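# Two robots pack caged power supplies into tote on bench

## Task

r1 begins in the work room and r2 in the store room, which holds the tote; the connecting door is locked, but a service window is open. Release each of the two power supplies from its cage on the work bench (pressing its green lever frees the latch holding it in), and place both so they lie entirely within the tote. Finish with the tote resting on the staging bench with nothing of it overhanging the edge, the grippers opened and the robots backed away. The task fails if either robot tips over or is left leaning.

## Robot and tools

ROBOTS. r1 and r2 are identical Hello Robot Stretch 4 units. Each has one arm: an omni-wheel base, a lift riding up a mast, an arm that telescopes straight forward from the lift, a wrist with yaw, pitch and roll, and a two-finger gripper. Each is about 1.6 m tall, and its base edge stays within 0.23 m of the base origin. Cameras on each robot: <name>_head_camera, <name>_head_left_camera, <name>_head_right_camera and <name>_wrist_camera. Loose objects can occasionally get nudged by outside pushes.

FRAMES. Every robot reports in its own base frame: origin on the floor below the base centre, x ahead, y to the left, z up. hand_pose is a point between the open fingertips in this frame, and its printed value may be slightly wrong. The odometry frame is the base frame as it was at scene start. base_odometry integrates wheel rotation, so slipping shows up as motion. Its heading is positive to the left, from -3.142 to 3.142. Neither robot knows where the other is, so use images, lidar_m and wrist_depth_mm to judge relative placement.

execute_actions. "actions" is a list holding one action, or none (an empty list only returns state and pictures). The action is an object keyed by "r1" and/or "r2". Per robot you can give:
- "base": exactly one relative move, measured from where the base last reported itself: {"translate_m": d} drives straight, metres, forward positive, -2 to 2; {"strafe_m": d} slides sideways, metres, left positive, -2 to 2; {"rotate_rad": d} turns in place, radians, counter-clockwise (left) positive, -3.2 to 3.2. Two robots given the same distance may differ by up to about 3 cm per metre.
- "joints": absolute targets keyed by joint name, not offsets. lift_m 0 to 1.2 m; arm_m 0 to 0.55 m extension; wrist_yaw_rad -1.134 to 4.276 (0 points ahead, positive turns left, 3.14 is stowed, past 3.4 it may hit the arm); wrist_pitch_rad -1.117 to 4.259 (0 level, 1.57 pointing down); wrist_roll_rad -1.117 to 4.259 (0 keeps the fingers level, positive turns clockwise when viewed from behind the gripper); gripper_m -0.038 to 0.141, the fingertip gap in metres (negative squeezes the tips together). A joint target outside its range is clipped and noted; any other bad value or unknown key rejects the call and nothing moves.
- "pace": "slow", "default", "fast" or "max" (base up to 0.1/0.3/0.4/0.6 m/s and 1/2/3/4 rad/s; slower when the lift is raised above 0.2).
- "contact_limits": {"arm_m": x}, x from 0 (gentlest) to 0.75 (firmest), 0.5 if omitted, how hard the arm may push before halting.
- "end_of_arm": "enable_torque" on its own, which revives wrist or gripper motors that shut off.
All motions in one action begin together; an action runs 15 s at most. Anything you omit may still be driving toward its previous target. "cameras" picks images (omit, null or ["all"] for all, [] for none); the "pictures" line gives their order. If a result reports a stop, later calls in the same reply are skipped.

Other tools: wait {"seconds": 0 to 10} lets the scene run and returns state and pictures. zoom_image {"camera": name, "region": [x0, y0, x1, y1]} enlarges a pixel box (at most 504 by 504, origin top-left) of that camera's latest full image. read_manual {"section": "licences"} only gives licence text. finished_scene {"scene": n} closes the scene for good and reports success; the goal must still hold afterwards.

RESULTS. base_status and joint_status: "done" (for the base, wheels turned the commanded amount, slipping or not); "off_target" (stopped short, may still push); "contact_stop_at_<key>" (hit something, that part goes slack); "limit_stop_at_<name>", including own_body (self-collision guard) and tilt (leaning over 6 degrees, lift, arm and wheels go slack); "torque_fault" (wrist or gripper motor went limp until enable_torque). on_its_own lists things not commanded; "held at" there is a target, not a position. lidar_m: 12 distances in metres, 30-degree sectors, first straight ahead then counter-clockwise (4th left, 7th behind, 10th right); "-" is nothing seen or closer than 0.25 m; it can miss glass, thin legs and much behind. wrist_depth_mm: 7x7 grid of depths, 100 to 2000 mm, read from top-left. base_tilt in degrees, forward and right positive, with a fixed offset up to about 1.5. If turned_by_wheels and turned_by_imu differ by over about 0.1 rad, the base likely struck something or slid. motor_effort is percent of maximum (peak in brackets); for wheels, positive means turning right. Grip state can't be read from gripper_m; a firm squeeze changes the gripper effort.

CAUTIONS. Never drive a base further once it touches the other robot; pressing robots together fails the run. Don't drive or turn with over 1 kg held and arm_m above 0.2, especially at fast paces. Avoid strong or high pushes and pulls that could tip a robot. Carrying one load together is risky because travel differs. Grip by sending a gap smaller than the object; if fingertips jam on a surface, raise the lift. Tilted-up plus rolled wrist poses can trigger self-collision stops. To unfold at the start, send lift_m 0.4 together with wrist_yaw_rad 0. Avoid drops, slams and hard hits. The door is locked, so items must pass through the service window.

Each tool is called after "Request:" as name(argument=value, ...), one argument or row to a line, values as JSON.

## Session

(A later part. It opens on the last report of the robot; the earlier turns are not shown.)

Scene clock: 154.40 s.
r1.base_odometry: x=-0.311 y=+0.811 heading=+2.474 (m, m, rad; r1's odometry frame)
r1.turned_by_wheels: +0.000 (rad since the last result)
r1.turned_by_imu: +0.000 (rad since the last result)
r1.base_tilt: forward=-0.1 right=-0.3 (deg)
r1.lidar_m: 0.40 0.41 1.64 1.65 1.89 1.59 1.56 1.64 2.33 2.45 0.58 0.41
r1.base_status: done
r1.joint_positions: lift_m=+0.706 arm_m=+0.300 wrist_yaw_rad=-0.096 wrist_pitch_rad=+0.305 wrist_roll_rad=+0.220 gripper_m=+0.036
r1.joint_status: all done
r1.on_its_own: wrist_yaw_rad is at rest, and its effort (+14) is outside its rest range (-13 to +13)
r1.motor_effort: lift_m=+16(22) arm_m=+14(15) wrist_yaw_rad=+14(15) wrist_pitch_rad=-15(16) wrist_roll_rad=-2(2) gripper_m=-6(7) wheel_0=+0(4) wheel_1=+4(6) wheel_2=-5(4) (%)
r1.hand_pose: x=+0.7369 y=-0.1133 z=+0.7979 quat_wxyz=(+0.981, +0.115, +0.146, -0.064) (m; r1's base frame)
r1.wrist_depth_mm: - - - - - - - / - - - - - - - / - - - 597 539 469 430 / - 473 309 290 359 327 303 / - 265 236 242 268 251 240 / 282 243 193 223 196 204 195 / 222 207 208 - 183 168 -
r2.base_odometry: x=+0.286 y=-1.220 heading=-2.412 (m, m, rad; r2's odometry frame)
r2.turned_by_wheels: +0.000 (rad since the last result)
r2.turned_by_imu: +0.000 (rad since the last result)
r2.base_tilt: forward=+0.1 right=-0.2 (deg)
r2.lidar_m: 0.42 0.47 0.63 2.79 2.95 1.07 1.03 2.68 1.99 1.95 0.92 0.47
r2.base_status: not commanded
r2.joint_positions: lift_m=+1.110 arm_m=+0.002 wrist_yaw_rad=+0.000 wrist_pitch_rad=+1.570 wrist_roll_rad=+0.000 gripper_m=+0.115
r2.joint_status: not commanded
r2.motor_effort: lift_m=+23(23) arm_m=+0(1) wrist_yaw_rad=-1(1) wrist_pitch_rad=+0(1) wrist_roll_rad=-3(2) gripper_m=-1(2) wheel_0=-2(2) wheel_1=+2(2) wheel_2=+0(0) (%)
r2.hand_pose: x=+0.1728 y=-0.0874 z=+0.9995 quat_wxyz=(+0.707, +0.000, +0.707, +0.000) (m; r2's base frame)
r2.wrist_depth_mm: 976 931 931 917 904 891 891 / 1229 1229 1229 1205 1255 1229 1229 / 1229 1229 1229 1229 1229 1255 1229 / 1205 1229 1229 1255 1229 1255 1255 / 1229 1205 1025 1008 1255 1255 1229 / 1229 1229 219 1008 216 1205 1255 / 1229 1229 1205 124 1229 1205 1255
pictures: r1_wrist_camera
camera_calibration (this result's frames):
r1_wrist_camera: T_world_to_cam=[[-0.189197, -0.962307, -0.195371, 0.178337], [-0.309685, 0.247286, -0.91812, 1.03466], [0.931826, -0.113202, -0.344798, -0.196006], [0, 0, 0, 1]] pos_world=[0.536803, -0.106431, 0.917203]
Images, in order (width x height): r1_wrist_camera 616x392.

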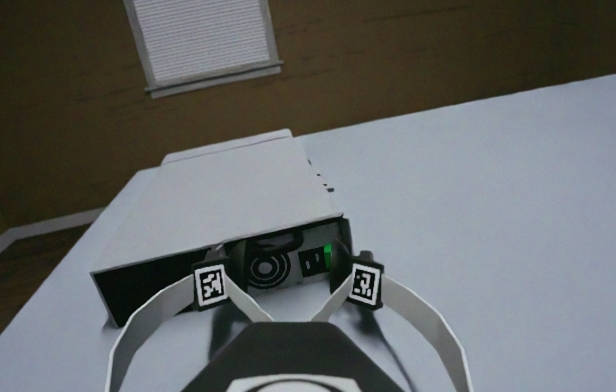

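Request:
execute_actions(
  actions=[
    {"r1":{"joints":{"gripper_m":0.018,"arm_m":0.309},"pace":"slow"}},
  ],
  cameras=[],
)

Request:
execute_actions(
  actions=[
    {"r1":{"joints":{"gripper_m":-0.002,"arm_m":0.314,"lift_m":0.705},"pace":"slow"}},
  ],
  cameras=[],
)

Request:
execute_actions(
  actions=[
    {"r1":{"joints":{"gripper_m":-0.02,"arm_m":0.319,"lift_m":0.704},"pace":"slow"}},
  ],
  cameras=["r1_wrist_camera"],
)

Request:
zoom_image(
  camera="r1_wrist_camera",
  region=[160, 180, 440, 340],
)

Scene clock: 155.70 s.
r1.base_odometry: x=-0.311 y=+0.811 heading=+2.474 (m, m, rad; r1's odometry frame)
r1.turned_by_wheels: +0.000 (rad since the last result)
r1.turned_by_imu: +0.005 (rad since the last result)
r1.base_tilt: forward=-0.1 right=-0.3 (deg)
r1.lidar_m: 0.39 2.53 1.66 1.65 1.85 1.62 1.55 1.63 2.35 2.45 0.58 0.44
r1.base_status: not commanded
r1.joint_positions: lift_m=+0.706 arm_m=+0.306 wrist_yaw_rad=-0.098 wrist_pitch_rad=+0.307 wrist_roll_rad=+0.220 gripper_m=+0.018
r1.joint_status: all done
r1.on_its_own: wrist_yaw_rad is at rest, and its effort (+20) is outside its rest range (-13 to +13)
r1.motor_effort: lift_m=+16(16) arm_m=+15(20) wrist_yaw_rad=+20(29) wrist_pitch_rad=-22(22) wrist_roll_rad=+0(2) gripper_m=-14(15) wheel_0=+3(6) wheel_1=+4(6) wheel_2=-9(11) (%)
r1.hand_pose: x=+0.7424 y=-0.1138 z=+0.7973 quat_wxyz=(+0.980, +0.116, +0.147, -0.065) (m; r1's base frame)
r1.wrist_depth_mm: - - - - - - - / - - - - - - - / - - - 569 525 466 427 / - 500 304 278 357 324 303 / - 256 233 236 260 249 240 / 278 232 206 223 192 202 193 / 222 204 208 - 183 168 -
r2.base_odometry: x=+0.286 y=-1.220 heading=-2.412 (m, m, rad; r2's odometry frame)
r2.turned_by_wheels: +0.000 (rad since the last result)
r2.turned_by_imu: +0.000 (rad since the last result)
r2.base_tilt: forward=+0.2 right=-0.2 (deg)
r2.lidar_m: 0.42 0.46 0.68 2.78 2.94 1.08 1.06 2.69 1.99 1.93 0.88 0.45
r2.base_status: not commanded
r2.joint_positions: lift_m=+1.110 arm_m=+0.002 wrist_yaw_rad=+0.000 wrist_pitch_rad=+1.570 wrist_roll_rad=+0.000 gripper_m=+0.115
r2.joint_status: not commanded
r2.motor_effort: lift_m=+23(23) arm_m=-1(0) wrist_yaw_rad=-1(2) wrist_pitch_rad=-1(1) wrist_roll_rad=-1(1) gripper_m=-1(0) wheel_0=-2(2) wheel_1=+2(2) wheel_2=+0(0) (%)
r2.hand_pose: x=+0.1728 y=-0.0874 z=+0.9995 quat_wxyz=(+0.707, +0.000, +0.707, +0.000) (m; r2's base frame)
r2.wrist_depth_mm: 976 946 931 917 904 904 904 / 1229 1255 1229 1255 1255 1255 1229 / 1229 1229 1229 1255 1255 1229 1255 / 1229 1229 1229 1229 1229 1255 1229 / 1205 1205 1025 1025 1229 1255 1255 / 1182 1182 218 1025 215 1255 1229 / 1205 1229 1229 124 1255 1229 1229
pictures: none
No camera images: the call's "cameras" was empty. Leave "cameras" out to get every camera's image.

Scene clock: 156.83 s.
r1.base_odometry: x=-0.311 y=+0.811 heading=+2.474 (m, m, rad; r1's odometry frame)
r1.turned_by_wheels: +0.000 (rad since the last result)
r1.turned_by_imu: +0.000 (rad since the last result)
r1.base_tilt: forward=-0.1 right=-0.4 (deg)
r1.lidar_m: 0.41 2.56 1.67 1.69 1.91 1.62 1.56 1.67 2.35 2.45 0.57 0.43
r1.base_status: not commanded
r1.joint_positions: lift_m=+0.705 arm_m=+0.312 wrist_yaw_rad=-0.096 wrist_pitch_rad=+0.308 wrist_roll_rad=+0.220 gripper_m=-0.001
r1.joint_status: all done
r1.on_its_own: wrist_yaw_rad is at rest, and its effort (+16) is outside its rest range (-13 to +13)
r1.motor_effort: lift_m=+16(16) arm_m=+12(18) wrist_yaw_rad=+16(31) wrist_pitch_rad=-23(26) wrist_roll_rad=-1(1) gripper_m=-22(23) wheel_0=+2(3) wheel_1=+3(4) wheel_2=-7(10) (%)
r1.hand_pose: x=+0.7480 y=-0.1133 z=+0.7961 quat_wxyz=(+0.980, +0.115, +0.147, -0.064) (m; r1's base frame)
r1.wrist_depth_mm: - - - - - - - / - - - - - - - / - - - 521 525 455 421 / - 455 298 272 353 320 298 / - 250 224 231 257 247 236 / 274 170 198 223 187 195 191 / 218 204 205 - 181 166 -
r2.base_odometry: x=+0.286 y=-1.220 heading=-2.412 (m, m, rad; r2's odometry frame)
r2.turned_by_wheels: +0.000 (rad since the last result)
r2.turned_by_imu: +0.000 (rad since the last result)
r2.base_tilt: forward=+0.1 right=-0.2 (deg)
r2.lidar_m: 0.40 0.44 0.64 2.78 2.91 1.07 1.05 2.69 2.00 1.94 0.92 0.47
r2.base_status: not commanded
r2.joint_positions: lift_m=+1.110 arm_m=+0.002 wrist_yaw_rad=+0.000 wrist_pitch_rad=+1.570 wrist_roll_rad=+0.000 gripper_m=+0.115
r2.joint_status: not commanded
r2.motor_effort: lift_m=+23(23) arm_m=-1(0) wrist_yaw_rad=-1(2) wrist_pitch_rad=+0(1) wrist_roll_rad=-4(4) gripper_m=+0(0) wheel_0=-2(2) wheel_1=+2(2) wheel_2=+0(0) (%)
r2.hand_pose: x=+0.1728 y=-0.0874 z=+0.9995 quat_wxyz=(+0.707, +0.000, +0.707, +0.000) (m; r2's base frame)
r2.wrist_depth_mm: 976 960 931 917 917 904 891 / 1229 1229 1255 1229 1229 1229 1255 / 1229 1255 1229 1229 1229 1255 1281 / 1229 1229 1229 1255 1255 1255 1229 / 1205 1229 1008 1025 1205 1229 1255 / 1205 1229 219 991 215 1255 1229 / 1229 1205 1205 124 1229 1229 1255
pictures: none
No camera images: the call's "cameras" was empty. Leave "cameras" out to get every camera's image.

Scene clock: 157.77 s.
r1.base_odometry: x=-0.311 y=+0.811 heading=+2.474 (m, m, rad; r1's odometry frame)
r1.turned_by_wheels: +0.000 (rad since the last result)
r1.turned_by_imu: +0.000 (rad since the last result)
r1.base_tilt: forward=-0.1 right=-0.4 (deg)
r1.lidar_m: 0.41 2.52 1.66 1.65 1.86 1.62 1.55 1.66 2.33 2.44 0.58 0.43
r1.base_status: not commanded
r1.joint_positions: lift_m=+0.704 arm_m=+0.316 wrist_yaw_rad=-0.098 wrist_pitch_rad=+0.309 wrist_roll_rad=+0.219 gripper_m=-0.019
r1.joint_status: all done
r1.on_its_own: wrist_yaw_rad is at rest, and its effort (+21) is outside its rest range (-13 to +13); wrist_pitch_rad is at rest, and its effort (-25) is outside its rest range (-23 to +23)
r1.motor_effort: lift_m=+17(17) arm_m=+14(18) wrist_yaw_rad=+21(28) wrist_pitch_rad=-25(26) wrist_roll_rad=+2(0) gripper_m=-25(25) wheel_0=+2(2) wheel_1=+3(4) wheel_2=-9(9) (%)
r1.hand_pose: x=+0.7524 y=-0.1139 z=+0.7949 quat_wxyz=(+0.980, +0.115, +0.147, -0.065) (m; r1's base frame)
r1.wrist_depth_mm: - - - - - - - / - - - - - - 683 / - - - 525 512 455 413 / - 452 294 268 347 319 297 / - 242 220 228 255 246 235 / 272 173 204 221 185 190 190 / 214 204 203 - 180 167 -
r2.base_odometry: x=+0.286 y=-1.220 heading=-2.412 (m, m, rad; r2's odometry frame)
r2.turned_by_wheels: +0.000 (rad since the last result)
r2.turned_by_imu: +0.000 (rad since the last result)
r2.base_tilt: forward=+0.1 right=-0.2 (deg)
r2.lidar_m: 0.42 0.45 0.65 2.78 2.91 1.04 1.03 2.68 2.01 1.94 0.90 0.46
r2.base_status: not commanded
r2.joint_positions: lift_m=+1.110 arm_m=+0.002 wrist_yaw_rad=+0.000 wrist_pitch_rad=+1.570 wrist_roll_rad=+0.000 gripper_m=+0.115
r2.joint_status: not commanded
r2.motor_effort: lift_m=+23(23) arm_m=-1(0) wrist_yaw_rad=-1(1) wrist_pitch_rad=-1(0) wrist_roll_rad=-3(1) gripper_m=-1(2) wheel_0=-2(2) wheel_1=+2(2) wheel_2=+0(0) (%)
r2.hand_pose: x=+0.1728 y=-0.0874 z=+0.9995 quat_wxyz=(+0.707, +0.000, +0.707, +0.000) (m; r2's base frame)
r2.wrist_depth_mm: 976 946 931 904 904 891 891 / 1229 1255 1229 1255 1255 1255 1229 / 1229 1229 1229 1255 1229 1255 1255 / 1205 1229 1229 1229 1255 1255 1255 / 1205 1205 1025 1025 1281 1229 1255 / 1205 1229 220 1025 215 1281 1255 / 1205 1205 1205 124 1229 1255 1255
pictures: r1_wrist_camera
camera_calibration (this result's frames):
r1_wrist_camera: T_world_to_cam=[[-0.192173, -0.961862, -0.194657, 0.181797], [-0.312383, 0.247993, -0.917015, 1.03809], [0.930315, -0.115418, -0.348127, -0.208003], [0, 0, 0, 1]] pos_world=[0.552727, -0.106583, 0.914921]
Images, in order (width x height): r1_wrist_camera 616x392.

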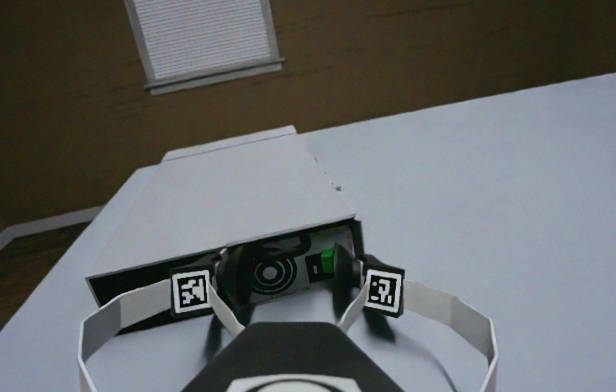

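Region (160, 180, 440, 340) of r1_wrist_camera's 616x392 image, scaled by 1.800; it fills the top 288 rows of this view, and the rest is white.

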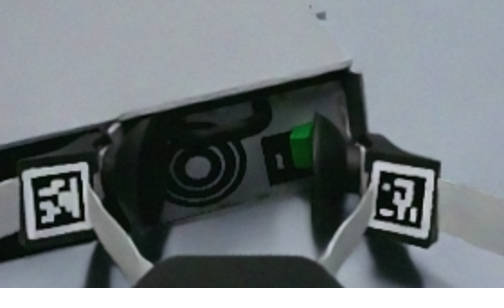

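Request:
execute_actions(
  actions=[
    {"r1":{"joints":{"gripper_m":-0.038,"arm_m":0.325},"pace":"slow"}},
  ],
  cameras=[],
)

Request:
execute_actions(
  actions=[
    {"r1":{"base":{"strafe_m":-0.005},"joints":{"arm_m":0.318},"pace":"slow"}},
  ],
  cameras=["r1_wrist_camera"],
)

Request:
zoom_image(
  camera="r1_wrist_camera",
  region=[160, 180, 440, 340],
)

Scene clock: 158.87 s.
r1.base_odometry: x=-0.311 y=+0.811 heading=+2.474 (m, m, rad; r1's odometry frame)
r1.turned_by_wheels: +0.000 (rad since the last result)
r1.turned_by_imu: +0.000 (rad since the last result)
r1.base_tilt: forward=-0.1 right=-0.4 (deg)
r1.lidar_m: 0.41 2.52 1.68 1.66 1.89 1.62 1.56 1.67 2.34 2.45 0.58 0.41
r1.base_status: not commanded
r1.joint_positions: lift_m=+0.704 arm_m=+0.322 wrist_yaw_rad=-0.101 wrist_pitch_rad=+0.311 wrist_roll_rad=+0.219 gripper_m=-0.037
r1.joint_status: all done
r1.on_its_own: wrist_yaw_rad is at rest, and its effort (+30) is outside its rest range (-13 to +13); wrist_pitch_rad is at rest, and its effort (-33) is outside its rest range (-23 to +23)
r1.motor_effort: lift_m=+17(16) arm_m=+17(22) wrist_yaw_rad=+30(36) wrist_pitch_rad=-33(33) wrist_roll_rad=+4(2) gripper_m=-25(27) wheel_0=+2(2) wheel_1=+3(3) wheel_2=-11(11) (%)
r1.hand_pose: x=+0.7573 y=-0.1147 z=+0.7941 quat_wxyz=(+0.980, +0.116, +0.148, -0.067) (m; r1's base frame)
r1.wrist_depth_mm: - - - - - - - / - - - - - - 676 / - - 473 500 508 445 415 / - 418 290 264 343 314 293 / - 234 212 223 252 241 231 / 265 168 200 219 181 186 189 / 210 206 202 - 178 166 -
r2.base_odometry: x=+0.286 y=-1.220 heading=-2.412 (m, m, rad; r2's odometry frame)
r2.turned_by_wheels: +0.000 (rad since the last result)
r2.turned_by_imu: +0.000 (rad since the last result)
r2.base_tilt: forward=+0.1 right=-0.2 (deg)
r2.lidar_m: 0.41 0.47 0.65 2.79 2.95 1.08 1.03 2.66 2.00 1.93 0.90 0.44
r2.base_status: not commanded
r2.joint_positions: lift_m=+1.110 arm_m=+0.002 wrist_yaw_rad=+0.000 wrist_pitch_rad=+1.570 wrist_roll_rad=+0.000 gripper_m=+0.115
r2.joint_status: not commanded
r2.motor_effort: lift_m=+23(23) arm_m=+0(0) wrist_yaw_rad=-2(2) wrist_pitch_rad=-1(0) wrist_roll_rad=-2(1) gripper_m=-1(1) wheel_0=-2(2) wheel_1=+2(2) wheel_2=-1(0) (%)
r2.hand_pose: x=+0.1728 y=-0.0874 z=+0.9995 quat_wxyz=(+0.707, +0.000, +0.707, +0.000) (m; r2's base frame)
r2.wrist_depth_mm: 976 946 931 917 904 904 904 / 1229 1255 1229 1255 1255 1255 1255 / 1229 1205 1255 1229 1229 1255 1255 / 1229 1229 1229 1229 1255 1255 1255 / 1229 1205 1008 1008 1229 1229 1255 / 1229 1205 219 1025 216 1229 1229 / 1205 1205 1229 124 1229 1229 1255
pictures: none
No camera images: the call's "cameras" was empty. Leave "cameras" out to get every camera's image.

Scene clock: 159.67 s.
r1.base_odometry: x=-0.308 y=+0.814 heading=+2.474 (m, m, rad; r1's odometry frame)
r1.turned_by_wheels: +0.000 (rad since the last result)
r1.turned_by_imu: +0.001 (rad since the last result)
r1.base_tilt: forward=-0.1 right=-0.4 (deg)
r1.lidar_m: 0.40 0.46 1.65 1.67 1.91 1.62 1.55 1.68 2.34 2.44 0.57 0.42
r1.base_status: done
r1.joint_positions: lift_m=+0.704 arm_m=+0.319 wrist_yaw_rad=-0.090 wrist_pitch_rad=+0.309 wrist_roll_rad=+0.219 gripper_m=-0.037
r1.joint_status: all done
r1.on_its_own: wrist_pitch_rad is at rest, and its effort (-28) is outside its rest range (-23 to +23)
r1.motor_effort: lift_m=+18(18) arm_m=-8(18) wrist_yaw_rad=-1(30) wrist_pitch_rad=-28(32) wrist_roll_rad=+0(3) gripper_m=-31(28) wheel_0=+6(4) wheel_1=+1(3) wheel_2=-2(10) (%)
r1.hand_pose: x=+0.7561 y=-0.1117 z=+0.7945 quat_wxyz=(+0.980, +0.115, +0.148, -0.061) (m; r1's base frame)
r1.wrist_depth_mm: - - - - - - - / - - - - - - 668 / - - - 512 508 449 413 / - 449 290 265 345 314 293 / - 240 216 221 252 242 231 / 271 168 198 219 183 186 187 / 211 206 202 - 178 166 -
r2.base_odometry: x=+0.286 y=-1.220 heading=-2.412 (m, m, rad; r2's odometry frame)
r2.turned_by_wheels: +0.000 (rad since the last result)
r2.turned_by_imu: +0.000 (rad since the last result)
r2.base_tilt: forward=+0.1 right=-0.2 (deg)
r2.lidar_m: 0.42 0.43 0.65 2.79 2.93 1.07 1.03 2.66 1.99 1.94 0.90 0.43
r2.base_status: not commanded
r2.joint_positions: lift_m=+1.110 arm_m=+0.002 wrist_yaw_rad=+0.000 wrist_pitch_rad=+1.570 wrist_roll_rad=+0.000 gripper_m=+0.115
r2.joint_status: not commanded
r2.motor_effort: lift_m=+23(23) arm_m=-1(0) wrist_yaw_rad=-1(1) wrist_pitch_rad=-1(1) wrist_roll_rad=-2(1) gripper_m=-1(0) wheel_0=-2(2) wheel_1=+2(2) wheel_2=+0(0) (%)
r2.hand_pose: x=+0.1728 y=-0.0874 z=+0.9995 quat_wxyz=(+0.707, +0.000, +0.707, +0.000) (m; r2's base frame)
r2.wrist_depth_mm: 976 946 931 931 904 891 891 / 1255 1229 1229 1255 1229 1255 1205 / 1229 1229 1229 1255 1255 1229 1281 / 1205 1229 1205 1255 1255 1229 1229 / 1229 1229 991 1008 1229 1229 1229 / 1229 1205 219 1025 216 1255 1255 / 1205 1229 1229 124 1229 1229 1255
pictures: r1_wrist_camera
camera_calibration (this result's frames):
r1_wrist_camera: T_world_to_cam=[[-0.184439, -0.963446, -0.194302, 0.178212], [-0.315131, 0.245226, -0.916819, 1.04001], [0.930954, -0.107867, -0.348841, -0.210405], [0, 0, 0, 1]] pos_world=[0.556486, -0.106037, 0.914732]
Images, in order (width x height): r1_wrist_camera 616x392.

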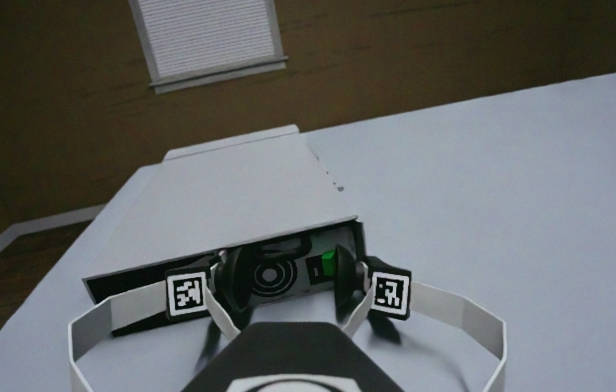

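Region (160, 180, 440, 340) of r1_wrist_camera's 616x392 image, scaled by 1.800; it fills the top 288 rows of this view, and the rest is white.

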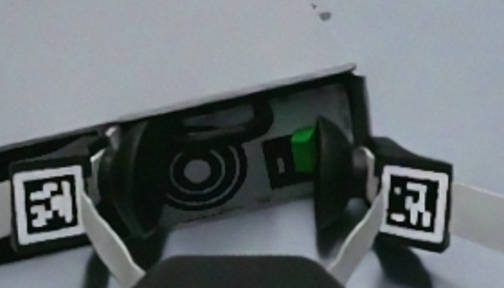

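Request:
execute_actions(
  actions=[
    {"r1":{"base":{"strafe_m":-0.004},"joints":{"arm_m":0.314,"lift_m":0.702},"pace":"slow"}},
  ],
  cameras=["r1_wrist_camera"],
)

Request:
zoom_image(
  camera="r1_wrist_camera",
  region=[160, 180, 440, 340],
)

Scene clock: 160.60 s.
r1.base_odometry: x=-0.305 y=+0.817 heading=+2.474 (m, m, rad; r1's odometry frame)
r1.turned_by_wheels: +0.000 (rad since the last result)
r1.turned_by_imu: +0.000 (rad since the last result)
r1.base_tilt: forward=-0.1 right=-0.4 (deg)
r1.lidar_m: 0.40 0.47 1.70 1.68 1.94 1.61 1.56 1.65 2.32 2.44 0.58 0.42
r1.base_status: done
r1.joint_positions: lift_m=+0.702 arm_m=+0.315 wrist_yaw_rad=-0.092 wrist_pitch_rad=+0.309 wrist_roll_rad=+0.218 gripper_m=-0.037
r1.joint_status: all done
r1.on_its_own: wrist_pitch_rad is at rest, and its effort (-26) is outside its rest range (-23 to +23)
r1.motor_effort: lift_m=+19(19) arm_m=-6(12) wrist_yaw_rad=+3(21) wrist_pitch_rad=-26(28) wrist_roll_rad=+4(6) gripper_m=-28(33) wheel_0=+3(6) wheel_1=+2(0) wheel_2=-3(2) (%)
r1.hand_pose: x=+0.7516 y=-0.1122 z=+0.7927 quat_wxyz=(+0.980, +0.114, +0.148, -0.062) (m; r1's base frame)
r1.wrist_depth_mm: - - - - - - - / - - - - - - 668 / - - 469 504 508 442 410 / - 379 285 264 343 310 290 / - 241 221 226 258 241 229 / 263 168 194 216 183 186 186 / 208 203 198 - 176 162 -
r2.base_odometry: x=+0.286 y=-1.220 heading=-2.412 (m, m, rad; r2's odometry frame)
r2.turned_by_wheels: +0.000 (rad since the last result)
r2.turned_by_imu: +0.000 (rad since the last result)
r2.base_tilt: forward=+0.2 right=-0.2 (deg)
r2.lidar_m: 0.43 0.47 0.66 2.77 2.94 1.08 1.02 2.65 2.01 1.94 0.92 0.45
r2.base_status: not commanded
r2.joint_positions: lift_m=+1.110 arm_m=+0.002 wrist_yaw_rad=+0.000 wrist_pitch_rad=+1.570 wrist_roll_rad=+0.000 gripper_m=+0.115
r2.joint_status: not commanded
r2.motor_effort: lift_m=+23(23) arm_m=+0(0) wrist_yaw_rad=-1(2) wrist_pitch_rad=-1(0) wrist_roll_rad=+0(3) gripper_m=-1(0) wheel_0=-2(2) wheel_1=+2(2) wheel_2=+0(0) (%)
r2.hand_pose: x=+0.1728 y=-0.0874 z=+0.9995 quat_wxyz=(+0.707, +0.000, +0.707, +0.000) (m; r2's base frame)
r2.wrist_depth_mm: 976 960 931 931 917 904 891 / 1255 1205 1255 1255 1229 1255 1229 / 1229 1255 1229 1229 1229 1255 1255 / 1229 1205 1229 1229 1255 1229 1255 / 1205 1229 1025 1008 1255 1255 1229 / 1229 1255 218 1008 215 1229 1255 / 1205 1205 1229 124 1229 1229 1229
pictures: r1_wrist_camera
camera_calibration (this result's frames):
r1_wrist_camera: T_world_to_cam=[[-0.185753, -0.96335, -0.193524, 0.176942], [-0.314207, 0.244846, -0.917237, 1.03661], [0.931005, -0.109573, -0.348173, -0.207624], [0, 0, 0, 1]] pos_world=[0.551877, -0.106103, 0.912773]
Images, in order (width x height): r1_wrist_camera 616x392.

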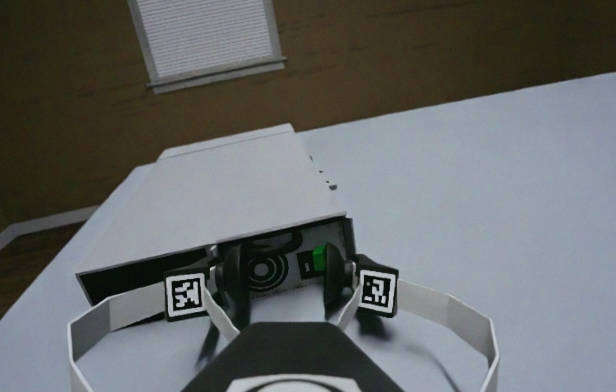

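Region (160, 180, 440, 340) of r1_wrist_camera's 616x392 image, scaled by 1.800; it fills the top 288 rows of this view, and the rest is white.

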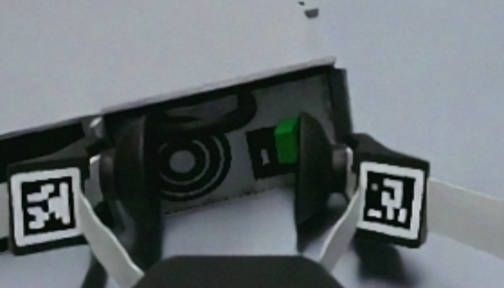

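Request:
execute_actions(
  actions=[
    {"r1":{"joints":{"gripper_m":0.03,"arm_m":0.27}}},
  ],
  cameras=[],
)

Request:
execute_actions(
  actions=[
    {"r1":{"base":{"strafe_m":-0.012},"joints":{"gripper_m":0.062,"wrist_yaw_rad":-0.04,"wrist_roll_rad":0.4,"arm_m":0.268,"lift_m":0.714},"pace":"slow"}},
  ],
  cameras=["r1_wrist_camera"],
)

Request:
zoom_image(
  camera="r1_wrist_camera",
  region=[160, 180, 440, 340],
)

Scene clock: 162.83 s.
r1.base_odometry: x=-0.305 y=+0.817 heading=+2.474 (m, m, rad; r1's odometry frame)
r1.turned_by_wheels: +0.000 (rad since the last result)
r1.turned_by_imu: +0.000 (rad since the last result)
r1.base_tilt: forward=-0.1 right=-0.4 (deg)
r1.lidar_m: 0.41 0.44 1.68 1.65 1.90 1.61 1.55 1.62 2.31 2.45 0.58 0.41
r1.base_status: not commanded
r1.joint_positions: lift_m=+0.702 arm_m=+0.272 wrist_yaw_rad=-0.090 wrist_pitch_rad=+0.302 wrist_roll_rad=+0.220 gripper_m=+0.030
r1.joint_status: all done
r1.motor_effort: lift_m=+19(19) arm_m=-9(10) wrist_yaw_rad=+0(44) wrist_pitch_rad=-8(26) wrist_roll_rad=+0(6) gripper_m=-3(31) wheel_0=+1(9) wheel_1=-1(4) wheel_2=-1(4) (%)
r1.hand_pose: x=+0.7089 y=-0.1118 z=+0.7944 quat_wxyz=(+0.981, +0.115, +0.145, -0.061) (m; r1's base frame)
r1.wrist_depth_mm: - - - - - - - / - - - - - - 707 / - - 504 549 525 462 427 / - 466 306 287 355 325 300 / - 297 260 270 263 247 237 / 277 258 192 212 188 200 191 / 219 202 205 - 177 166 -
r2.base_odometry: x=+0.286 y=-1.220 heading=-2.412 (m, m, rad; r2's odometry frame)
r2.turned_by_wheels: +0.000 (rad since the last result)
r2.turned_by_imu: +0.001 (rad since the last result)
r2.base_tilt: forward=+0.1 right=-0.3 (deg)
r2.lidar_m: 0.42 0.46 0.64 2.77 2.92 1.09 1.04 2.68 2.00 1.94 0.89 0.48
r2.base_status: not commanded
r2.joint_positions: lift_m=+1.110 arm_m=+0.002 wrist_yaw_rad=+0.000 wrist_pitch_rad=+1.570 wrist_roll_rad=+0.000 gripper_m=+0.115
r2.joint_status: not commanded
r2.motor_effort: lift_m=+23(23) arm_m=-1(0) wrist_yaw_rad=-2(1) wrist_pitch_rad=-1(0) wrist_roll_rad=-2(2) gripper_m=-1(1) wheel_0=-2(2) wheel_1=+2(2) wheel_2=+0(0) (%)
r2.hand_pose: x=+0.1728 y=-0.0874 z=+0.9995 quat_wxyz=(+0.707, +0.000, +0.707, +0.000) (m; r2's base frame)
r2.wrist_depth_mm: 960 946 946 917 904 891 904 / 1229 1229 1229 1229 1229 1255 1255 / 1229 1205 1255 1229 1255 1255 1255 / 1229 1229 1255 1229 1229 1255 1281 / 1205 1255 1025 1025 1229 1229 1255 / 1205 1205 219 1025 215 1229 1229 / 1205 1205 1205 124 1255 1229 1255
pictures: none
No camera images: the call's "cameras" was empty. Leave "cameras" out to get every camera's image.

Scene clock: 164.37 s.
r1.base_odometry: x=-0.298 y=+0.827 heading=+2.474 (m, m, rad; r1's odometry frame)
r1.turned_by_wheels: +0.000 (rad since the last result)
r1.turned_by_imu: +0.000 (rad since the last result)
r1.base_tilt: forward=+0.0 right=-0.3 (deg)
r1.lidar_m: 0.42 0.44 1.68 1.66 1.95 1.64 1.55 1.63 2.34 2.44 0.59 0.41
r1.base_status: done
r1.joint_positions: lift_m=+0.714 arm_m=+0.270 wrist_yaw_rad=-0.040 wrist_pitch_rad=+0.302 wrist_roll_rad=+0.400 gripper_m=+0.062
r1.joint_status: all done
r1.motor_effort: lift_m=+23(23) arm_m=-9(14) wrist_yaw_rad=-1(0) wrist_pitch_rad=-7(7) wrist_roll_rad=+1(5) gripper_m=-3(1) wheel_0=+2(3) wheel_1=-2(3) wheel_2=+0(1) (%)
r1.hand_pose: x=+0.7122 y=-0.0984 z=+0.8061 quat_wxyz=(+0.968, +0.199, +0.144, -0.049) (m; r1's base frame)
r1.wrist_depth_mm: - - - - - - - / - - - - - 564 459 / - - - 569 477 384 330 / - - 364 317 340 289 259 / - 413 265 272 255 232 211 / - 297 250 232 198 193 181 / 300 249 238 - 184 163 -
r2.base_odometry: x=+0.286 y=-1.220 heading=-2.412 (m, m, rad; r2's odometry frame)
r2.turned_by_wheels: +0.000 (rad since the last result)
r2.turned_by_imu: +0.000 (rad since the last result)
r2.base_tilt: forward=+0.2 right=-0.3 (deg)
r2.lidar_m: 0.42 0.45 0.66 2.78 2.94 1.06 1.05 2.69 2.02 1.95 0.90 0.44
r2.base_status: not commanded
r2.joint_positions: lift_m=+1.110 arm_m=+0.002 wrist_yaw_rad=+0.000 wrist_pitch_rad=+1.570 wrist_roll_rad=+0.000 gripper_m=+0.115
r2.joint_status: not commanded
r2.motor_effort: lift_m=+23(23) arm_m=-1(0) wrist_yaw_rad=-1(1) wrist_pitch_rad=-1(0) wrist_roll_rad=-2(2) gripper_m=-2(2) wheel_0=-2(2) wheel_1=+2(2) wheel_2=+0(0) (%)
r2.hand_pose: x=+0.1728 y=-0.0874 z=+0.9995 quat_wxyz=(+0.707, +0.000, +0.707, +0.000) (m; r2's base frame)
r2.wrist_depth_mm: 960 946 946 904 904 891 904 / 1229 1229 1229 1229 1229 1255 1229 / 1229 1255 1229 1229 1229 1255 1255 / 1229 1205 1255 1255 1229 1255 1255 / 1229 1205 1008 1025 1229 1229 1255 / 1205 1205 219 1008 216 1229 1229 / 1205 1205 1205 124 1229 1229 1255
pictures: r1_wrist_camera
camera_calibration (this result's frames):
r1_wrist_camera: T_world_to_cam=[[-0.183974, -0.914977, -0.359125, 0.322474], [-0.297237, 0.400043, -0.866958, 0.995802], [0.936912, -0.0527518, -0.345563, -0.165498], [0, 0, 0, 1]] pos_world=[0.510373, -0.112038, 0.921937]
Images, in order (width x height): r1_wrist_camera 616x392.

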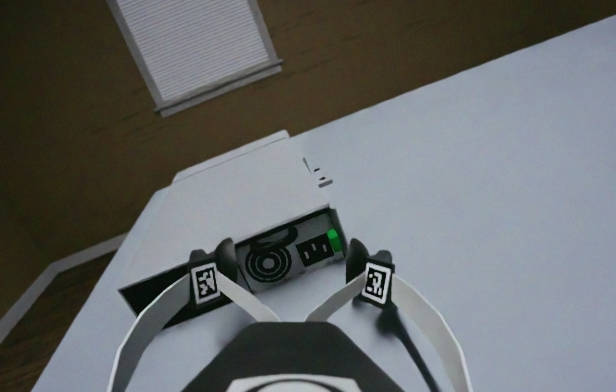

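Region (160, 180, 440, 340) of r1_wrist_camera's 616x392 image, scaled by 1.800; it fills the top 288 rows of this view, and the rest is white.

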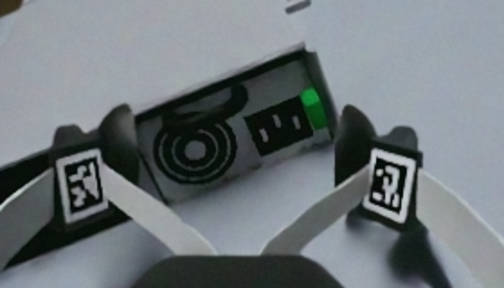

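Request:
execute_actions(
  actions=[
    {"r1":{"base":{"strafe_m":-0.033},"joints":{"wrist_yaw_rad":0.07,"arm_m":0.264},"pace":"slow"}},
  ],
  cameras=["r1_wrist_camera"],
)

Request:
zoom_image(
  camera="r1_wrist_camera",
  region=[160, 180, 440, 340],
)

Scene clock: 166.00 s.
r1.base_odometry: x=-0.278 y=+0.853 heading=+2.474 (m, m, rad; r1's odometry frame)
r1.turned_by_wheels: +0.000 (rad since the last result)
r1.turned_by_imu: +0.000 (rad since the last result)
r1.base_tilt: forward=-0.1 right=-0.3 (deg)
r1.lidar_m: 0.43 0.43 1.74 1.70 1.94 1.60 1.54 1.66 2.35 2.38 0.59 0.44
r1.base_status: done
r1.joint_positions: lift_m=+0.714 arm_m=+0.266 wrist_yaw_rad=+0.070 wrist_pitch_rad=+0.302 wrist_roll_rad=+0.400 gripper_m=+0.062
r1.joint_status: all done
r1.motor_effort: lift_m=+23(23) arm_m=-9(10) wrist_yaw_rad=+0(1) wrist_pitch_rad=-7(6) wrist_roll_rad=+0(2) gripper_m=-1(2) wheel_0=+1(6) wheel_1=-2(5) wheel_2=+0(0) (%)
r1.hand_pose: x=+0.7173 y=-0.0680 z=+0.8061 quat_wxyz=(+0.969, +0.191, +0.154, +0.004) (m; r1's base frame)
r1.wrist_depth_mm: - - - - - - - / - - - - - 564 462 / - - - 508 477 382 329 / - - 366 310 340 289 260 / - 459 263 264 254 232 212 / - 306 249 232 199 194 181 / 306 251 237 - 184 163 -
r2.base_odometry: x=+0.286 y=-1.220 heading=-2.412 (m, m, rad; r2's odometry frame)
r2.turned_by_wheels: +0.000 (rad since the last result)
r2.turned_by_imu: +0.000 (rad since the last result)
r2.base_tilt: forward=+0.0 right=-0.2 (deg)
r2.lidar_m: 0.41 0.45 0.65 2.78 2.94 1.09 1.04 2.69 2.00 1.94 0.91 0.48
r2.base_status: not commanded
r2.joint_positions: lift_m=+1.110 arm_m=+0.002 wrist_yaw_rad=+0.000 wrist_pitch_rad=+1.570 wrist_roll_rad=+0.000 gripper_m=+0.115
r2.joint_status: not commanded
r2.motor_effort: lift_m=+23(23) arm_m=+0(0) wrist_yaw_rad=-1(1) wrist_pitch_rad=+0(1) wrist_roll_rad=-2(3) gripper_m=-1(1) wheel_0=-2(2) wheel_1=+2(2) wheel_2=+0(1) (%)
r2.hand_pose: x=+0.1728 y=-0.0874 z=+0.9995 quat_wxyz=(+0.707, +0.000, +0.707, +0.000) (m; r2's base frame)
r2.wrist_depth_mm: 976 946 931 917 904 891 891 / 1229 1255 1205 1255 1255 1255 1229 / 1229 1229 1229 1255 1229 1229 1255 / 1205 1229 1255 1229 1229 1255 1281 / 1205 1229 1025 1008 1281 1255 1255 / 1229 1205 219 1008 215 1229 1255 / 1205 1205 1229 124 1229 1229 1255
pictures: r1_wrist_camera
camera_calibration (this result's frames):
r1_wrist_camera: T_world_to_cam=[[-0.0824058, -0.929637, -0.359143, 0.277422], [-0.339363, 0.365008, -0.86695, 1.013], [0.937039, 0.0504382, -0.345563, -0.161805], [0, 0, 0, 1]] pos_world=[0.518252, -0.103688, 0.921937]
Images, in order (width x height): r1_wrist_camera 616x392.

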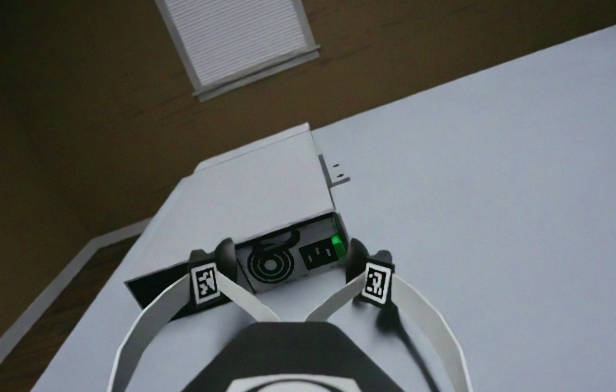

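Region (160, 180, 440, 340) of r1_wrist_camera's 616x392 image, scaled by 1.800; it fills the top 288 rows of this view, and the rest is white.

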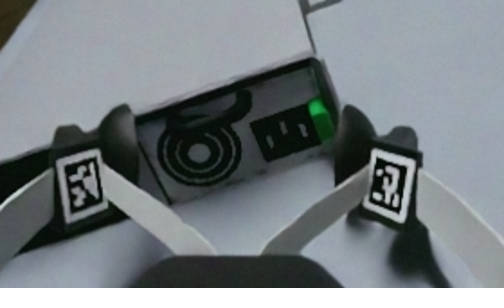

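Request:
execute_actions(
  actions=[
    {"r1":{"base":{"strafe_m":-0.002},"joints":{"arm_m":0.282},"pace":"slow"}},
  ],
  cameras=["r1_wrist_camera"],
)

Request:
zoom_image(
  camera="r1_wrist_camera",
  region=[160, 180, 440, 340],
)

Scene clock: 167.63 s.
r1.base_odometry: x=-0.276 y=+0.854 heading=+2.474 (m, m, rad; r1's odometry frame)
r1.turned_by_wheels: +0.000 (rad since the last result)
r1.turned_by_imu: +0.000 (rad since the last result)
r1.base_tilt: forward=+0.0 right=-0.3 (deg)
r1.lidar_m: 0.41 0.46 1.73 1.72 1.95 1.62 1.54 1.67 2.33 2.40 0.58 0.42
r1.base_status: done
r1.joint_positions: lift_m=+0.714 arm_m=+0.280 wrist_yaw_rad=+0.070 wrist_pitch_rad=+0.303 wrist_roll_rad=+0.400 gripper_m=+0.062
r1.joint_status: all done
r1.motor_effort: lift_m=+23(23) arm_m=+12(11) wrist_yaw_rad=-2(2) wrist_pitch_rad=-8(9) wrist_roll_rad=-1(1) gripper_m=-3(2) wheel_0=+0(2) wheel_1=+1(4) wheel_2=-2(2) (%)
r1.hand_pose: x=+0.7316 y=-0.0680 z=+0.8059 quat_wxyz=(+0.969, +0.191, +0.155, +0.004) (m; r1's base frame)
r1.wrist_depth_mm: - - - - - - - / - - - - - 564 459 / - - - 517 469 379 327 / - - 364 315 342 289 260 / - 459 253 249 253 232 213 / - 270 251 232 198 193 180 / 297 247 238 - 184 163 -
r2.base_odometry: x=+0.286 y=-1.220 heading=-2.412 (m, m, rad; r2's odometry frame)
r2.turned_by_wheels: +0.000 (rad since the last result)
r2.turned_by_imu: +0.000 (rad since the last result)
r2.base_tilt: forward=+0.1 right=-0.2 (deg)
r2.lidar_m: 0.41 0.45 0.65 2.79 2.93 1.09 1.03 2.71 1.99 1.94 0.91 0.48
r2.base_status: not commanded
r2.joint_positions: lift_m=+1.110 arm_m=+0.002 wrist_yaw_rad=+0.000 wrist_pitch_rad=+1.570 wrist_roll_rad=+0.000 gripper_m=+0.115
r2.joint_status: not commanded
r2.motor_effort: lift_m=+22(23) arm_m=+0(0) wrist_yaw_rad=-1(2) wrist_pitch_rad=-1(0) wrist_roll_rad=-2(3) gripper_m=-1(1) wheel_0=-2(2) wheel_1=+2(2) wheel_2=+0(0) (%)
r2.hand_pose: x=+0.1728 y=-0.0874 z=+0.9995 quat_wxyz=(+0.707, +0.000, +0.707, +0.000) (m; r2's base frame)
r2.wrist_depth_mm: 976 946 931 917 904 904 891 / 1229 1229 1229 1255 1255 1255 1229 / 1205 1229 1229 1255 1229 1255 1255 / 1229 1205 1205 1255 1229 1229 1255 / 1229 1229 1008 1025 1229 1255 1281 / 1229 1205 219 1025 216 1229 1281 / 1229 1205 1229 124 1229 1229 1255
pictures: r1_wrist_camera
camera_calibration (this result's frames):
r1_wrist_camera: T_world_to_cam=[[-0.0825304, -0.92966, -0.359056, 0.278586], [-0.339902, 0.36494, -0.866767, 1.01794], [0.936833, 0.0505093, -0.346112, -0.174586], [0, 0, 0, 1]] pos_world=[0.532549, -0.10368, 0.921919]
Images, in order (width x height): r1_wrist_camera 616x392.

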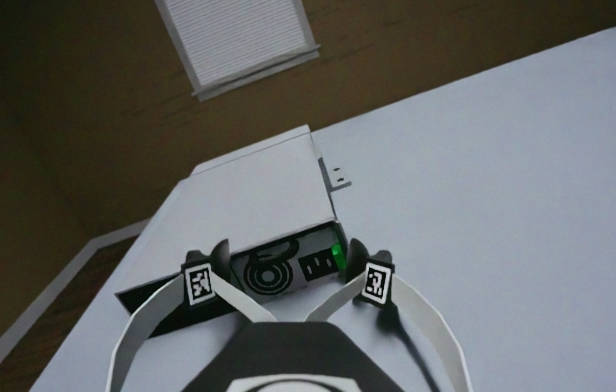

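Region (160, 180, 440, 340) of r1_wrist_camera's 616x392 image, scaled by 1.800; it fills the top 288 rows of this view, and the rest is white.

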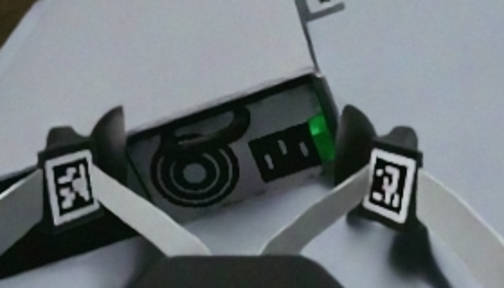

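Left touching roof edge. Close.

Request:
execute_actions(
  actions=[
    {"r1":{"joints":{"gripper_m":0.034,"arm_m":0.280},"pace":"slow"}},
  ],
  cameras=["r1_wrist_camera"],
)

Request:
zoom_image(
  camera="r1_wrist_camera",
  region=[160, 180, 440, 340],
)

Scene clock: 169.13 s.
r1.base_odometry: x=-0.276 y=+0.854 heading=+2.474 (m, m, rad; r1's odometry frame)
r1.turned_by_wheels: +0.000 (rad since the last result)
r1.turned_by_imu: +0.000 (rad since the last result)
r1.base_tilt: forward=+0.0 right=-0.3 (deg)
r1.lidar_m: 0.41 0.45 1.71 1.71 1.92 1.63 1.54 1.64 2.34 2.41 0.58 0.44
r1.base_status: not commanded
r1.joint_positions: lift_m=+0.714 arm_m=+0.280 wrist_yaw_rad=+0.069 wrist_pitch_rad=+0.304 wrist_roll_rad=+0.400 gripper_m=+0.034
r1.joint_status: all done
r1.motor_effort: lift_m=+22(23) arm_m=+1(13) wrist_yaw_rad=+1(6) wrist_pitch_rad=-13(13) wrist_roll_rad=+0(1) gripper_m=-9(9) wheel_0=+0(1) wheel_1=+1(1) wheel_2=-3(3) (%)
r1.hand_pose: x=+0.7314 y=-0.0681 z=+0.8057 quat_wxyz=(+0.969, +0.191, +0.155, +0.004) (m; r1's base frame)
r1.wrist_depth_mm: - - - - - - - / - - - - - 564 455 / - - - 500 462 379 329 / - - 359 314 336 286 258 / - 439 257 247 257 230 211 / - 286 214 234 195 192 180 / 297 248 236 - 183 162 -
r2.base_odometry: x=+0.286 y=-1.220 heading=-2.412 (m, m, rad; r2's odometry frame)
r2.turned_by_wheels: +0.000 (rad since the last result)
r2.turned_by_imu: +0.000 (rad since the last result)
r2.base_tilt: forward=+0.1 right=-0.2 (deg)
r2.lidar_m: 0.41 0.46 0.66 2.78 2.92 1.08 1.03 2.68 2.00 1.94 0.91 0.46
r2.base_status: not commanded
r2.joint_positions: lift_m=+1.110 arm_m=+0.002 wrist_yaw_rad=+0.000 wrist_pitch_rad=+1.570 wrist_roll_rad=+0.000 gripper_m=+0.115
r2.joint_status: not commanded
r2.motor_effort: lift_m=+23(23) arm_m=+0(0) wrist_yaw_rad=-1(1) wrist_pitch_rad=-1(0) wrist_roll_rad=-1(2) gripper_m=-1(1) wheel_0=-2(2) wheel_1=+2(2) wheel_2=+0(0) (%)
r2.hand_pose: x=+0.1728 y=-0.0874 z=+0.9995 quat_wxyz=(+0.707, +0.000, +0.707, +0.000) (m; r2's base frame)
r2.wrist_depth_mm: 976 931 931 917 904 891 904 / 1229 1229 1205 1255 1229 1281 1229 / 1205 1229 1229 1229 1229 1229 1255 / 1229 1229 1229 1205 1229 1229 1255 / 1205 1229 1008 1025 1255 1229 1229 / 1205 1205 219 1025 216 1229 1229 / 1205 1205 1205 124 1229 1229 1255
pictures: r1_wrist_camera
camera_calibration (this result's frames):
r1_wrist_camera: T_world_to_cam=[[-0.0833656, -0.92965, -0.358888, 0.278824], [-0.340724, 0.365028, -0.866408, 1.01802], [0.93646, 0.0500531, -0.347184, -0.17345], [0, 0, 0, 1]] pos_world=[0.532536, -0.103715, 0.921867]
Images, in order (width x height): r1_wrist_camera 616x392.

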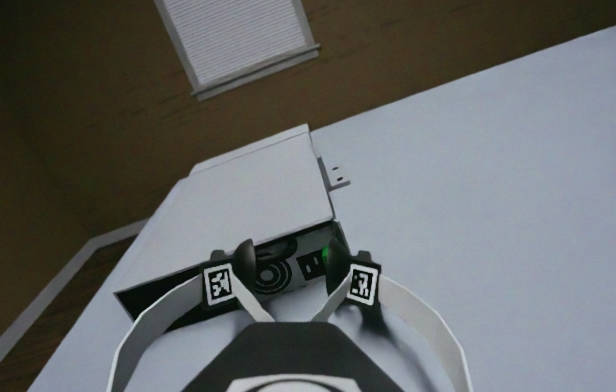

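Region (160, 180, 440, 340) of r1_wrist_camera's 616x392 image, scaled by 1.800; it fills the top 288 rows of this view, and the rest is white.

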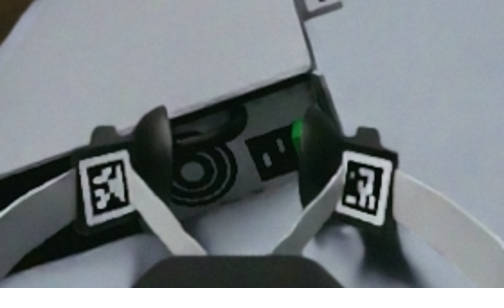

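Request:
execute_actions(
  actions=[
    {"r1":{"base":{"strafe_m":0.003},"joints":{"gripper_m":0.02,"arm_m":0.287,"lift_m":0.712},"pace":"slow"}},
  ],
  cameras=[],
)

Request:
execute_actions(
  actions=[
    {"r1":{"joints":{"gripper_m":0.0,"arm_m":0.292,"lift_m":0.711},"pace":"slow"}},
  ],
  cameras=["r1_wrist_camera"],
)

Request:
zoom_image(
  camera="r1_wrist_camera",
  region=[160, 180, 440, 340],
)

Scene clock: 170.30 s.
r1.base_odometry: x=-0.278 y=+0.852 heading=+2.474 (m, m, rad; r1's odometry frame)
r1.turned_by_wheels: +0.000 (rad since the last result)
r1.turned_by_imu: +0.000 (rad since the last result)
r1.base_tilt: forward=+0.0 right=-0.3 (deg)
r1.lidar_m: 0.41 0.43 1.71 1.72 1.94 1.61 1.55 1.65 2.39 2.39 0.57 0.43
r1.base_status: done
r1.joint_positions: lift_m=+0.712 arm_m=+0.285 wrist_yaw_rad=+0.069 wrist_pitch_rad=+0.304 wrist_roll_rad=+0.400 gripper_m=+0.020
r1.joint_status: all done
r1.motor_effort: lift_m=+17(22) arm_m=+13(16) wrist_yaw_rad=+1(7) wrist_pitch_rad=-10(13) wrist_roll_rad=-1(1) gripper_m=-12(12) wheel_0=+1(8) wheel_1=+0(6) wheel_2=-3(3) (%)
r1.hand_pose: x=+0.7363 y=-0.0683 z=+0.8042 quat_wxyz=(+0.969, +0.191, +0.155, +0.003) (m; r1's base frame)
r1.wrist_depth_mm: - - - - - - - / - - - - - 554 449 / - - - 496 466 377 327 / - - 359 304 336 285 255 / - 455 254 242 256 229 209 / - 265 190 229 190 191 179 / 296 246 235 - 181 160 -
r2.base_odometry: x=+0.286 y=-1.220 heading=-2.412 (m, m, rad; r2's odometry frame)
r2.turned_by_wheels: +0.000 (rad since the last result)
r2.turned_by_imu: +0.000 (rad since the last result)
r2.base_tilt: forward=+0.1 right=-0.2 (deg)
r2.lidar_m: 0.41 0.43 0.67 2.76 2.95 1.08 1.04 2.69 2.02 1.93 0.88 0.45
r2.base_status: not commanded
r2.joint_positions: lift_m=+1.110 arm_m=+0.002 wrist_yaw_rad=+0.000 wrist_pitch_rad=+1.570 wrist_roll_rad=+0.000 gripper_m=+0.115
r2.joint_status: not commanded
r2.motor_effort: lift_m=+23(23) arm_m=-1(0) wrist_yaw_rad=-2(1) wrist_pitch_rad=+0(0) wrist_roll_rad=-2(3) gripper_m=-1(2) wheel_0=-2(2) wheel_1=+2(2) wheel_2=+0(0) (%)
r2.hand_pose: x=+0.1728 y=-0.0874 z=+0.9995 quat_wxyz=(+0.707, +0.000, +0.707, +0.000) (m; r2's base frame)
r2.wrist_depth_mm: 960 946 946 917 904 904 891 / 1229 1229 1255 1255 1255 1229 1229 / 1255 1255 1229 1229 1255 1255 1229 / 1229 1205 1229 1229 1255 1255 1255 / 1205 1229 1025 1025 1229 1255 1255 / 1205 1229 219 1008 216 1229 1255 / 1205 1229 1205 124 1205 1229 1255
pictures: none
No camera images: the call's "cameras" was empty. Leave "cameras" out to get every camera's image.

Scene clock: 171.47 s.
r1.base_odometry: x=-0.278 y=+0.852 heading=+2.473 (m, m, rad; r1's odometry frame)
r1.turned_by_wheels: +0.000 (rad since the last result)
r1.turned_by_imu: +0.000 (rad since the last result)
r1.base_tilt: forward=-0.1 right=-0.4 (deg)
r1.lidar_m: 0.40 0.43 1.73 1.70 1.89 1.58 1.56 1.65 2.32 2.41 0.57 0.40
r1.base_status: not commanded
r1.joint_positions: lift_m=+0.711 arm_m=+0.290 wrist_yaw_rad=+0.068 wrist_pitch_rad=+0.305 wrist_roll_rad=+0.400 gripper_m=+0.001
r1.joint_status: all done
r1.motor_effort: lift_m=+16(17) arm_m=+12(12) wrist_yaw_rad=+5(8) wrist_pitch_rad=-16(15) wrist_roll_rad=+0(1) gripper_m=-21(21) wheel_0=+2(3) wheel_1=+1(1) wheel_2=-6(6) (%)
r1.hand_pose: x=+0.7412 y=-0.0685 z=+0.8029 quat_wxyz=(+0.969, +0.191, +0.155, +0.003) (m; r1's base frame)
r1.wrist_depth_mm: - - - - - - - / - - - - - 549 449 / - - - 484 462 370 322 / - - 351 300 332 282 255 / - 430 244 236 254 228 207 / - 247 243 235 187 186 177 / 291 243 233 - 181 161 -
r2.base_odometry: x=+0.286 y=-1.220 heading=-2.412 (m, m, rad; r2's odometry frame)
r2.turned_by_wheels: +0.000 (rad since the last result)
r2.turned_by_imu: +0.000 (rad since the last result)
r2.base_tilt: forward=+0.1 right=-0.3 (deg)
r2.lidar_m: 0.42 0.46 0.65 2.78 2.93 1.08 1.02 2.66 2.00 1.95 0.87 0.43
r2.base_status: not commanded
r2.joint_positions: lift_m=+1.110 arm_m=+0.002 wrist_yaw_rad=+0.000 wrist_pitch_rad=+1.570 wrist_roll_rad=+0.000 gripper_m=+0.115
r2.joint_status: not commanded
r2.motor_effort: lift_m=+23(23) arm_m=-1(0) wrist_yaw_rad=-1(1) wrist_pitch_rad=-1(0) wrist_roll_rad=-1(1) gripper_m=+0(1) wheel_0=-2(2) wheel_1=+2(2) wheel_2=+0(0) (%)
r2.hand_pose: x=+0.1728 y=-0.0874 z=+0.9995 quat_wxyz=(+0.707, +0.000, +0.707, +0.000) (m; r2's base frame)
r2.wrist_depth_mm: 976 946 931 917 917 904 891 / 1229 1255 1229 1229 1255 1255 1229 / 1229 1229 1255 1229 1229 1229 1255 / 1229 1205 1229 1229 1255 1255 1255 / 1229 1229 1025 1025 1229 1255 1255 / 1205 1205 220 1008 215 1229 1229 / 1229 1205 1205 124 1229 1255 1229
pictures: r1_wrist_camera
camera_calibration (this result's frames):
r1_wrist_camera: T_world_to_cam=[[-0.0851062, -0.929476, -0.358931, 0.27961], [-0.341002, 0.365655, -0.866034, 1.01907], [0.936202, 0.0486912, -0.348072, -0.182682], [0, 0, 0, 1]] pos_world=[0.542327, -0.103841, 0.919319]
Images, in order (width x height): r1_wrist_camera 616x392.

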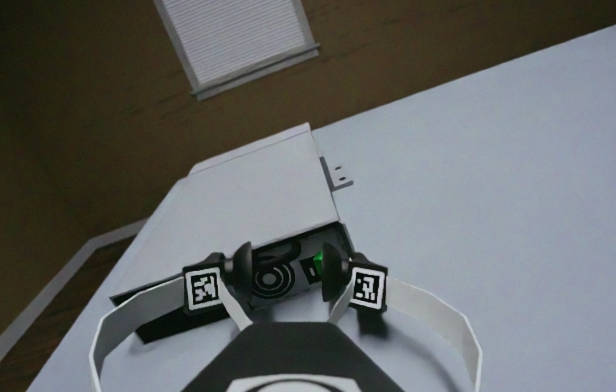

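Region (160, 180, 440, 340) of r1_wrist_camera's 616x392 image, scaled by 1.800; it fills the top 288 rows of this view, and the rest is white.

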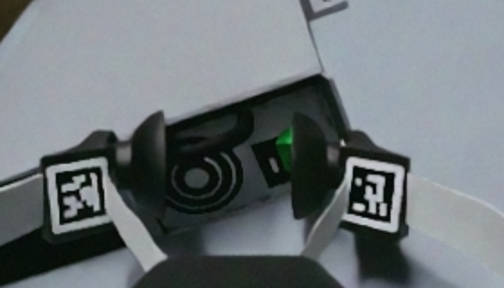

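Request:
execute_actions(
  actions=[
    {"r1":{"joints":{"gripper_m":-0.012,"arm_m":0.299,"lift_m":0.710},"pace":"slow"}},
  ],
  cameras=[],
)

Request:
execute_actions(
  actions=[
    {"r1":{"joints":{"gripper_m":-0.038,"arm_m":0.305,"lift_m":0.709},"pace":"slow"}},
  ],
  cameras=["r1_wrist_camera"],
)

Request:
zoom_image(
  camera="r1_wrist_camera",
  region=[160, 180, 440, 340],
)

Scene clock: 172.40 s.
r1.base_odometry: x=-0.278 y=+0.852 heading=+2.473 (m, m, rad; r1's odometry frame)
r1.turned_by_wheels: +0.000 (rad since the last result)
r1.turned_by_imu: +0.000 (rad since the last result)
r1.base_tilt: forward=-0.1 right=-0.4 (deg)
r1.lidar_m: 0.41 0.44 1.72 1.71 1.96 1.59 1.52 1.66 2.33 2.40 0.57 0.43
r1.base_status: not commanded
r1.joint_positions: lift_m=+0.710 arm_m=+0.296 wrist_yaw_rad=+0.065 wrist_pitch_rad=+0.307 wrist_roll_rad=+0.400 gripper_m=-0.011
r1.joint_status: all done
r1.on_its_own: wrist_yaw_rad is at rest, and its effort (+14) is outside its rest range (-13 to +13)
r1.motor_effort: lift_m=+15(17) arm_m=+18(19) wrist_yaw_rad=+14(11) wrist_pitch_rad=-20(20) wrist_roll_rad=+0(0) gripper_m=-21(21) wheel_0=+3(3) wheel_1=+2(2) wheel_2=-8(8) (%)
r1.hand_pose: x=+0.7468 y=-0.0694 z=+0.8015 quat_wxyz=(+0.969, +0.191, +0.156, +0.001) (m; r1's base frame)
r1.wrist_depth_mm: - - - - - - - / - - - - - 535 442 / - - - 477 452 368 317 / - - 347 294 329 281 251 / - 413 243 232 252 224 206 / - 165 206 232 186 182 177 / 289 246 229 - 180 159 -
r2.base_odometry: x=+0.286 y=-1.220 heading=-2.412 (m, m, rad; r2's odometry frame)
r2.turned_by_wheels: +0.000 (rad since the last result)
r2.turned_by_imu: +0.000 (rad since the last result)
r2.base_tilt: forward=+0.2 right=-0.2 (deg)
r2.lidar_m: 0.43 0.44 0.64 2.77 2.94 1.08 1.04 2.66 1.99 1.95 0.92 0.47
r2.base_status: not commanded
r2.joint_positions: lift_m=+1.110 arm_m=+0.002 wrist_yaw_rad=+0.000 wrist_pitch_rad=+1.570 wrist_roll_rad=+0.000 gripper_m=+0.115
r2.joint_status: not commanded
r2.motor_effort: lift_m=+23(23) arm_m=-1(1) wrist_yaw_rad=-2(2) wrist_pitch_rad=-1(1) wrist_roll_rad=-2(1) gripper_m=-2(1) wheel_0=-2(2) wheel_1=+2(2) wheel_2=+0(0) (%)
r2.hand_pose: x=+0.1728 y=-0.0874 z=+0.9995 quat_wxyz=(+0.707, +0.000, +0.707, +0.000) (m; r2's base frame)
r2.wrist_depth_mm: 976 946 931 917 917 904 904 / 1205 1229 1229 1229 1255 1255 1255 / 1229 1229 1255 1281 1255 1255 1281 / 1229 1205 1229 1229 1229 1255 1255 / 1205 1229 1025 1025 1229 1229 1255 / 1205 1229 219 1025 216 1255 1229 / 1205 1229 1205 124 1229 1229 1255
pictures: none
No camera images: the call's "cameras" was empty. Leave "cameras" out to get every camera's image.

Scene clock: 173.53 s.
r1.base_odometry: x=-0.278 y=+0.852 heading=+2.473 (m, m, rad; r1's odometry frame)
r1.turned_by_wheels: +0.000 (rad since the last result)
r1.turned_by_imu: +0.002 (rad since the last result)
r1.base_tilt: forward=-0.1 right=-0.4 (deg)
r1.lidar_m: 0.41 0.44 1.74 1.73 1.94 1.62 1.57 1.65 2.33 2.39 0.57 0.41
r1.base_status: not commanded
r1.joint_positions: lift_m=+0.709 arm_m=+0.302 wrist_yaw_rad=+0.064 wrist_pitch_rad=+0.308 wrist_roll_rad=+0.400 gripper_m=-0.037
r1.joint_status: all done
r1.on_its_own: wrist_yaw_rad is at rest, and its effort (+17) is outside its rest range (-13 to +13)
r1.motor_effort: lift_m=+15(15) arm_m=+16(19) wrist_yaw_rad=+17(20) wrist_pitch_rad=-22(22) wrist_roll_rad=+1(3) gripper_m=-24(25) wheel_0=+4(4) wheel_1=+3(4) wheel_2=-11(11) (%)
r1.hand_pose: x=+0.7529 y=-0.0697 z=+0.8002 quat_wxyz=(+0.969, +0.191, +0.156, +0.000) (m; r1's base frame)
r1.wrist_depth_mm: - - - - - - - / - - - - - 535 436 / - - - 466 452 362 314 / - - 340 289 325 274 248 / - 392 239 226 250 223 204 / - 168 199 229 181 178 175 / 272 245 227 - 179 160 -
r2.base_odometry: x=+0.286 y=-1.220 heading=-2.412 (m, m, rad; r2's odometry frame)
r2.turned_by_wheels: +0.000 (rad since the last result)
r2.turned_by_imu: +0.000 (rad since the last result)
r2.base_tilt: forward=+0.1 right=-0.2 (deg)
r2.lidar_m: 0.42 0.46 0.67 2.76 2.89 1.09 1.02 2.67 2.01 1.94 0.91 0.44
r2.base_status: not commanded
r2.joint_positions: lift_m=+1.110 arm_m=+0.002 wrist_yaw_rad=+0.000 wrist_pitch_rad=+1.570 wrist_roll_rad=+0.000 gripper_m=+0.115
r2.joint_status: not commanded
r2.motor_effort: lift_m=+23(23) arm_m=+0(1) wrist_yaw_rad=-2(2) wrist_pitch_rad=-1(1) wrist_roll_rad=-2(0) gripper_m=-2(1) wheel_0=-2(2) wheel_1=+2(1) wheel_2=-1(0) (%)
r2.hand_pose: x=+0.1728 y=-0.0874 z=+0.9995 quat_wxyz=(+0.707, +0.000, +0.707, +0.000) (m; r2's base frame)
r2.wrist_depth_mm: 960 946 931 917 904 891 878 / 1229 1229 1229 1255 1255 1255 1229 / 1229 1255 1255 1229 1255 1255 1255 / 1229 1229 1229 1229 1229 1229 1255 / 1229 1229 1025 1025 1255 1229 1229 / 1205 1229 219 1008 216 1229 1255 / 1205 1205 1205 124 1255 1229 1255
pictures: r1_wrist_camera
camera_calibration (this result's frames):
r1_wrist_camera: T_world_to_cam=[[-0.0900783, -0.929248, -0.358306, 0.281751], [-0.341974, 0.366754, -0.865185, 1.02127], [0.935382, 0.044597, -0.350815, -0.192027], [0, 0, 0, 1]] pos_world=[0.554245, -0.104174, 0.917174]
Images, in order (width x height): r1_wrist_camera 616x392.

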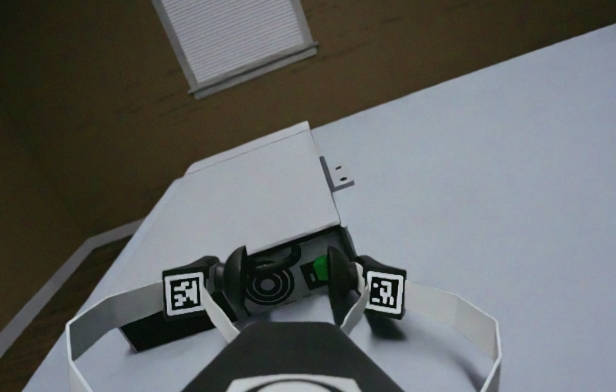

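Region (160, 180, 440, 340) of r1_wrist_camera's 616x392 image, scaled by 1.800; it fills the top 288 rows of this view, and the rest is white.

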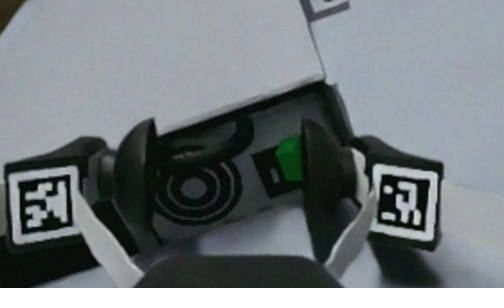

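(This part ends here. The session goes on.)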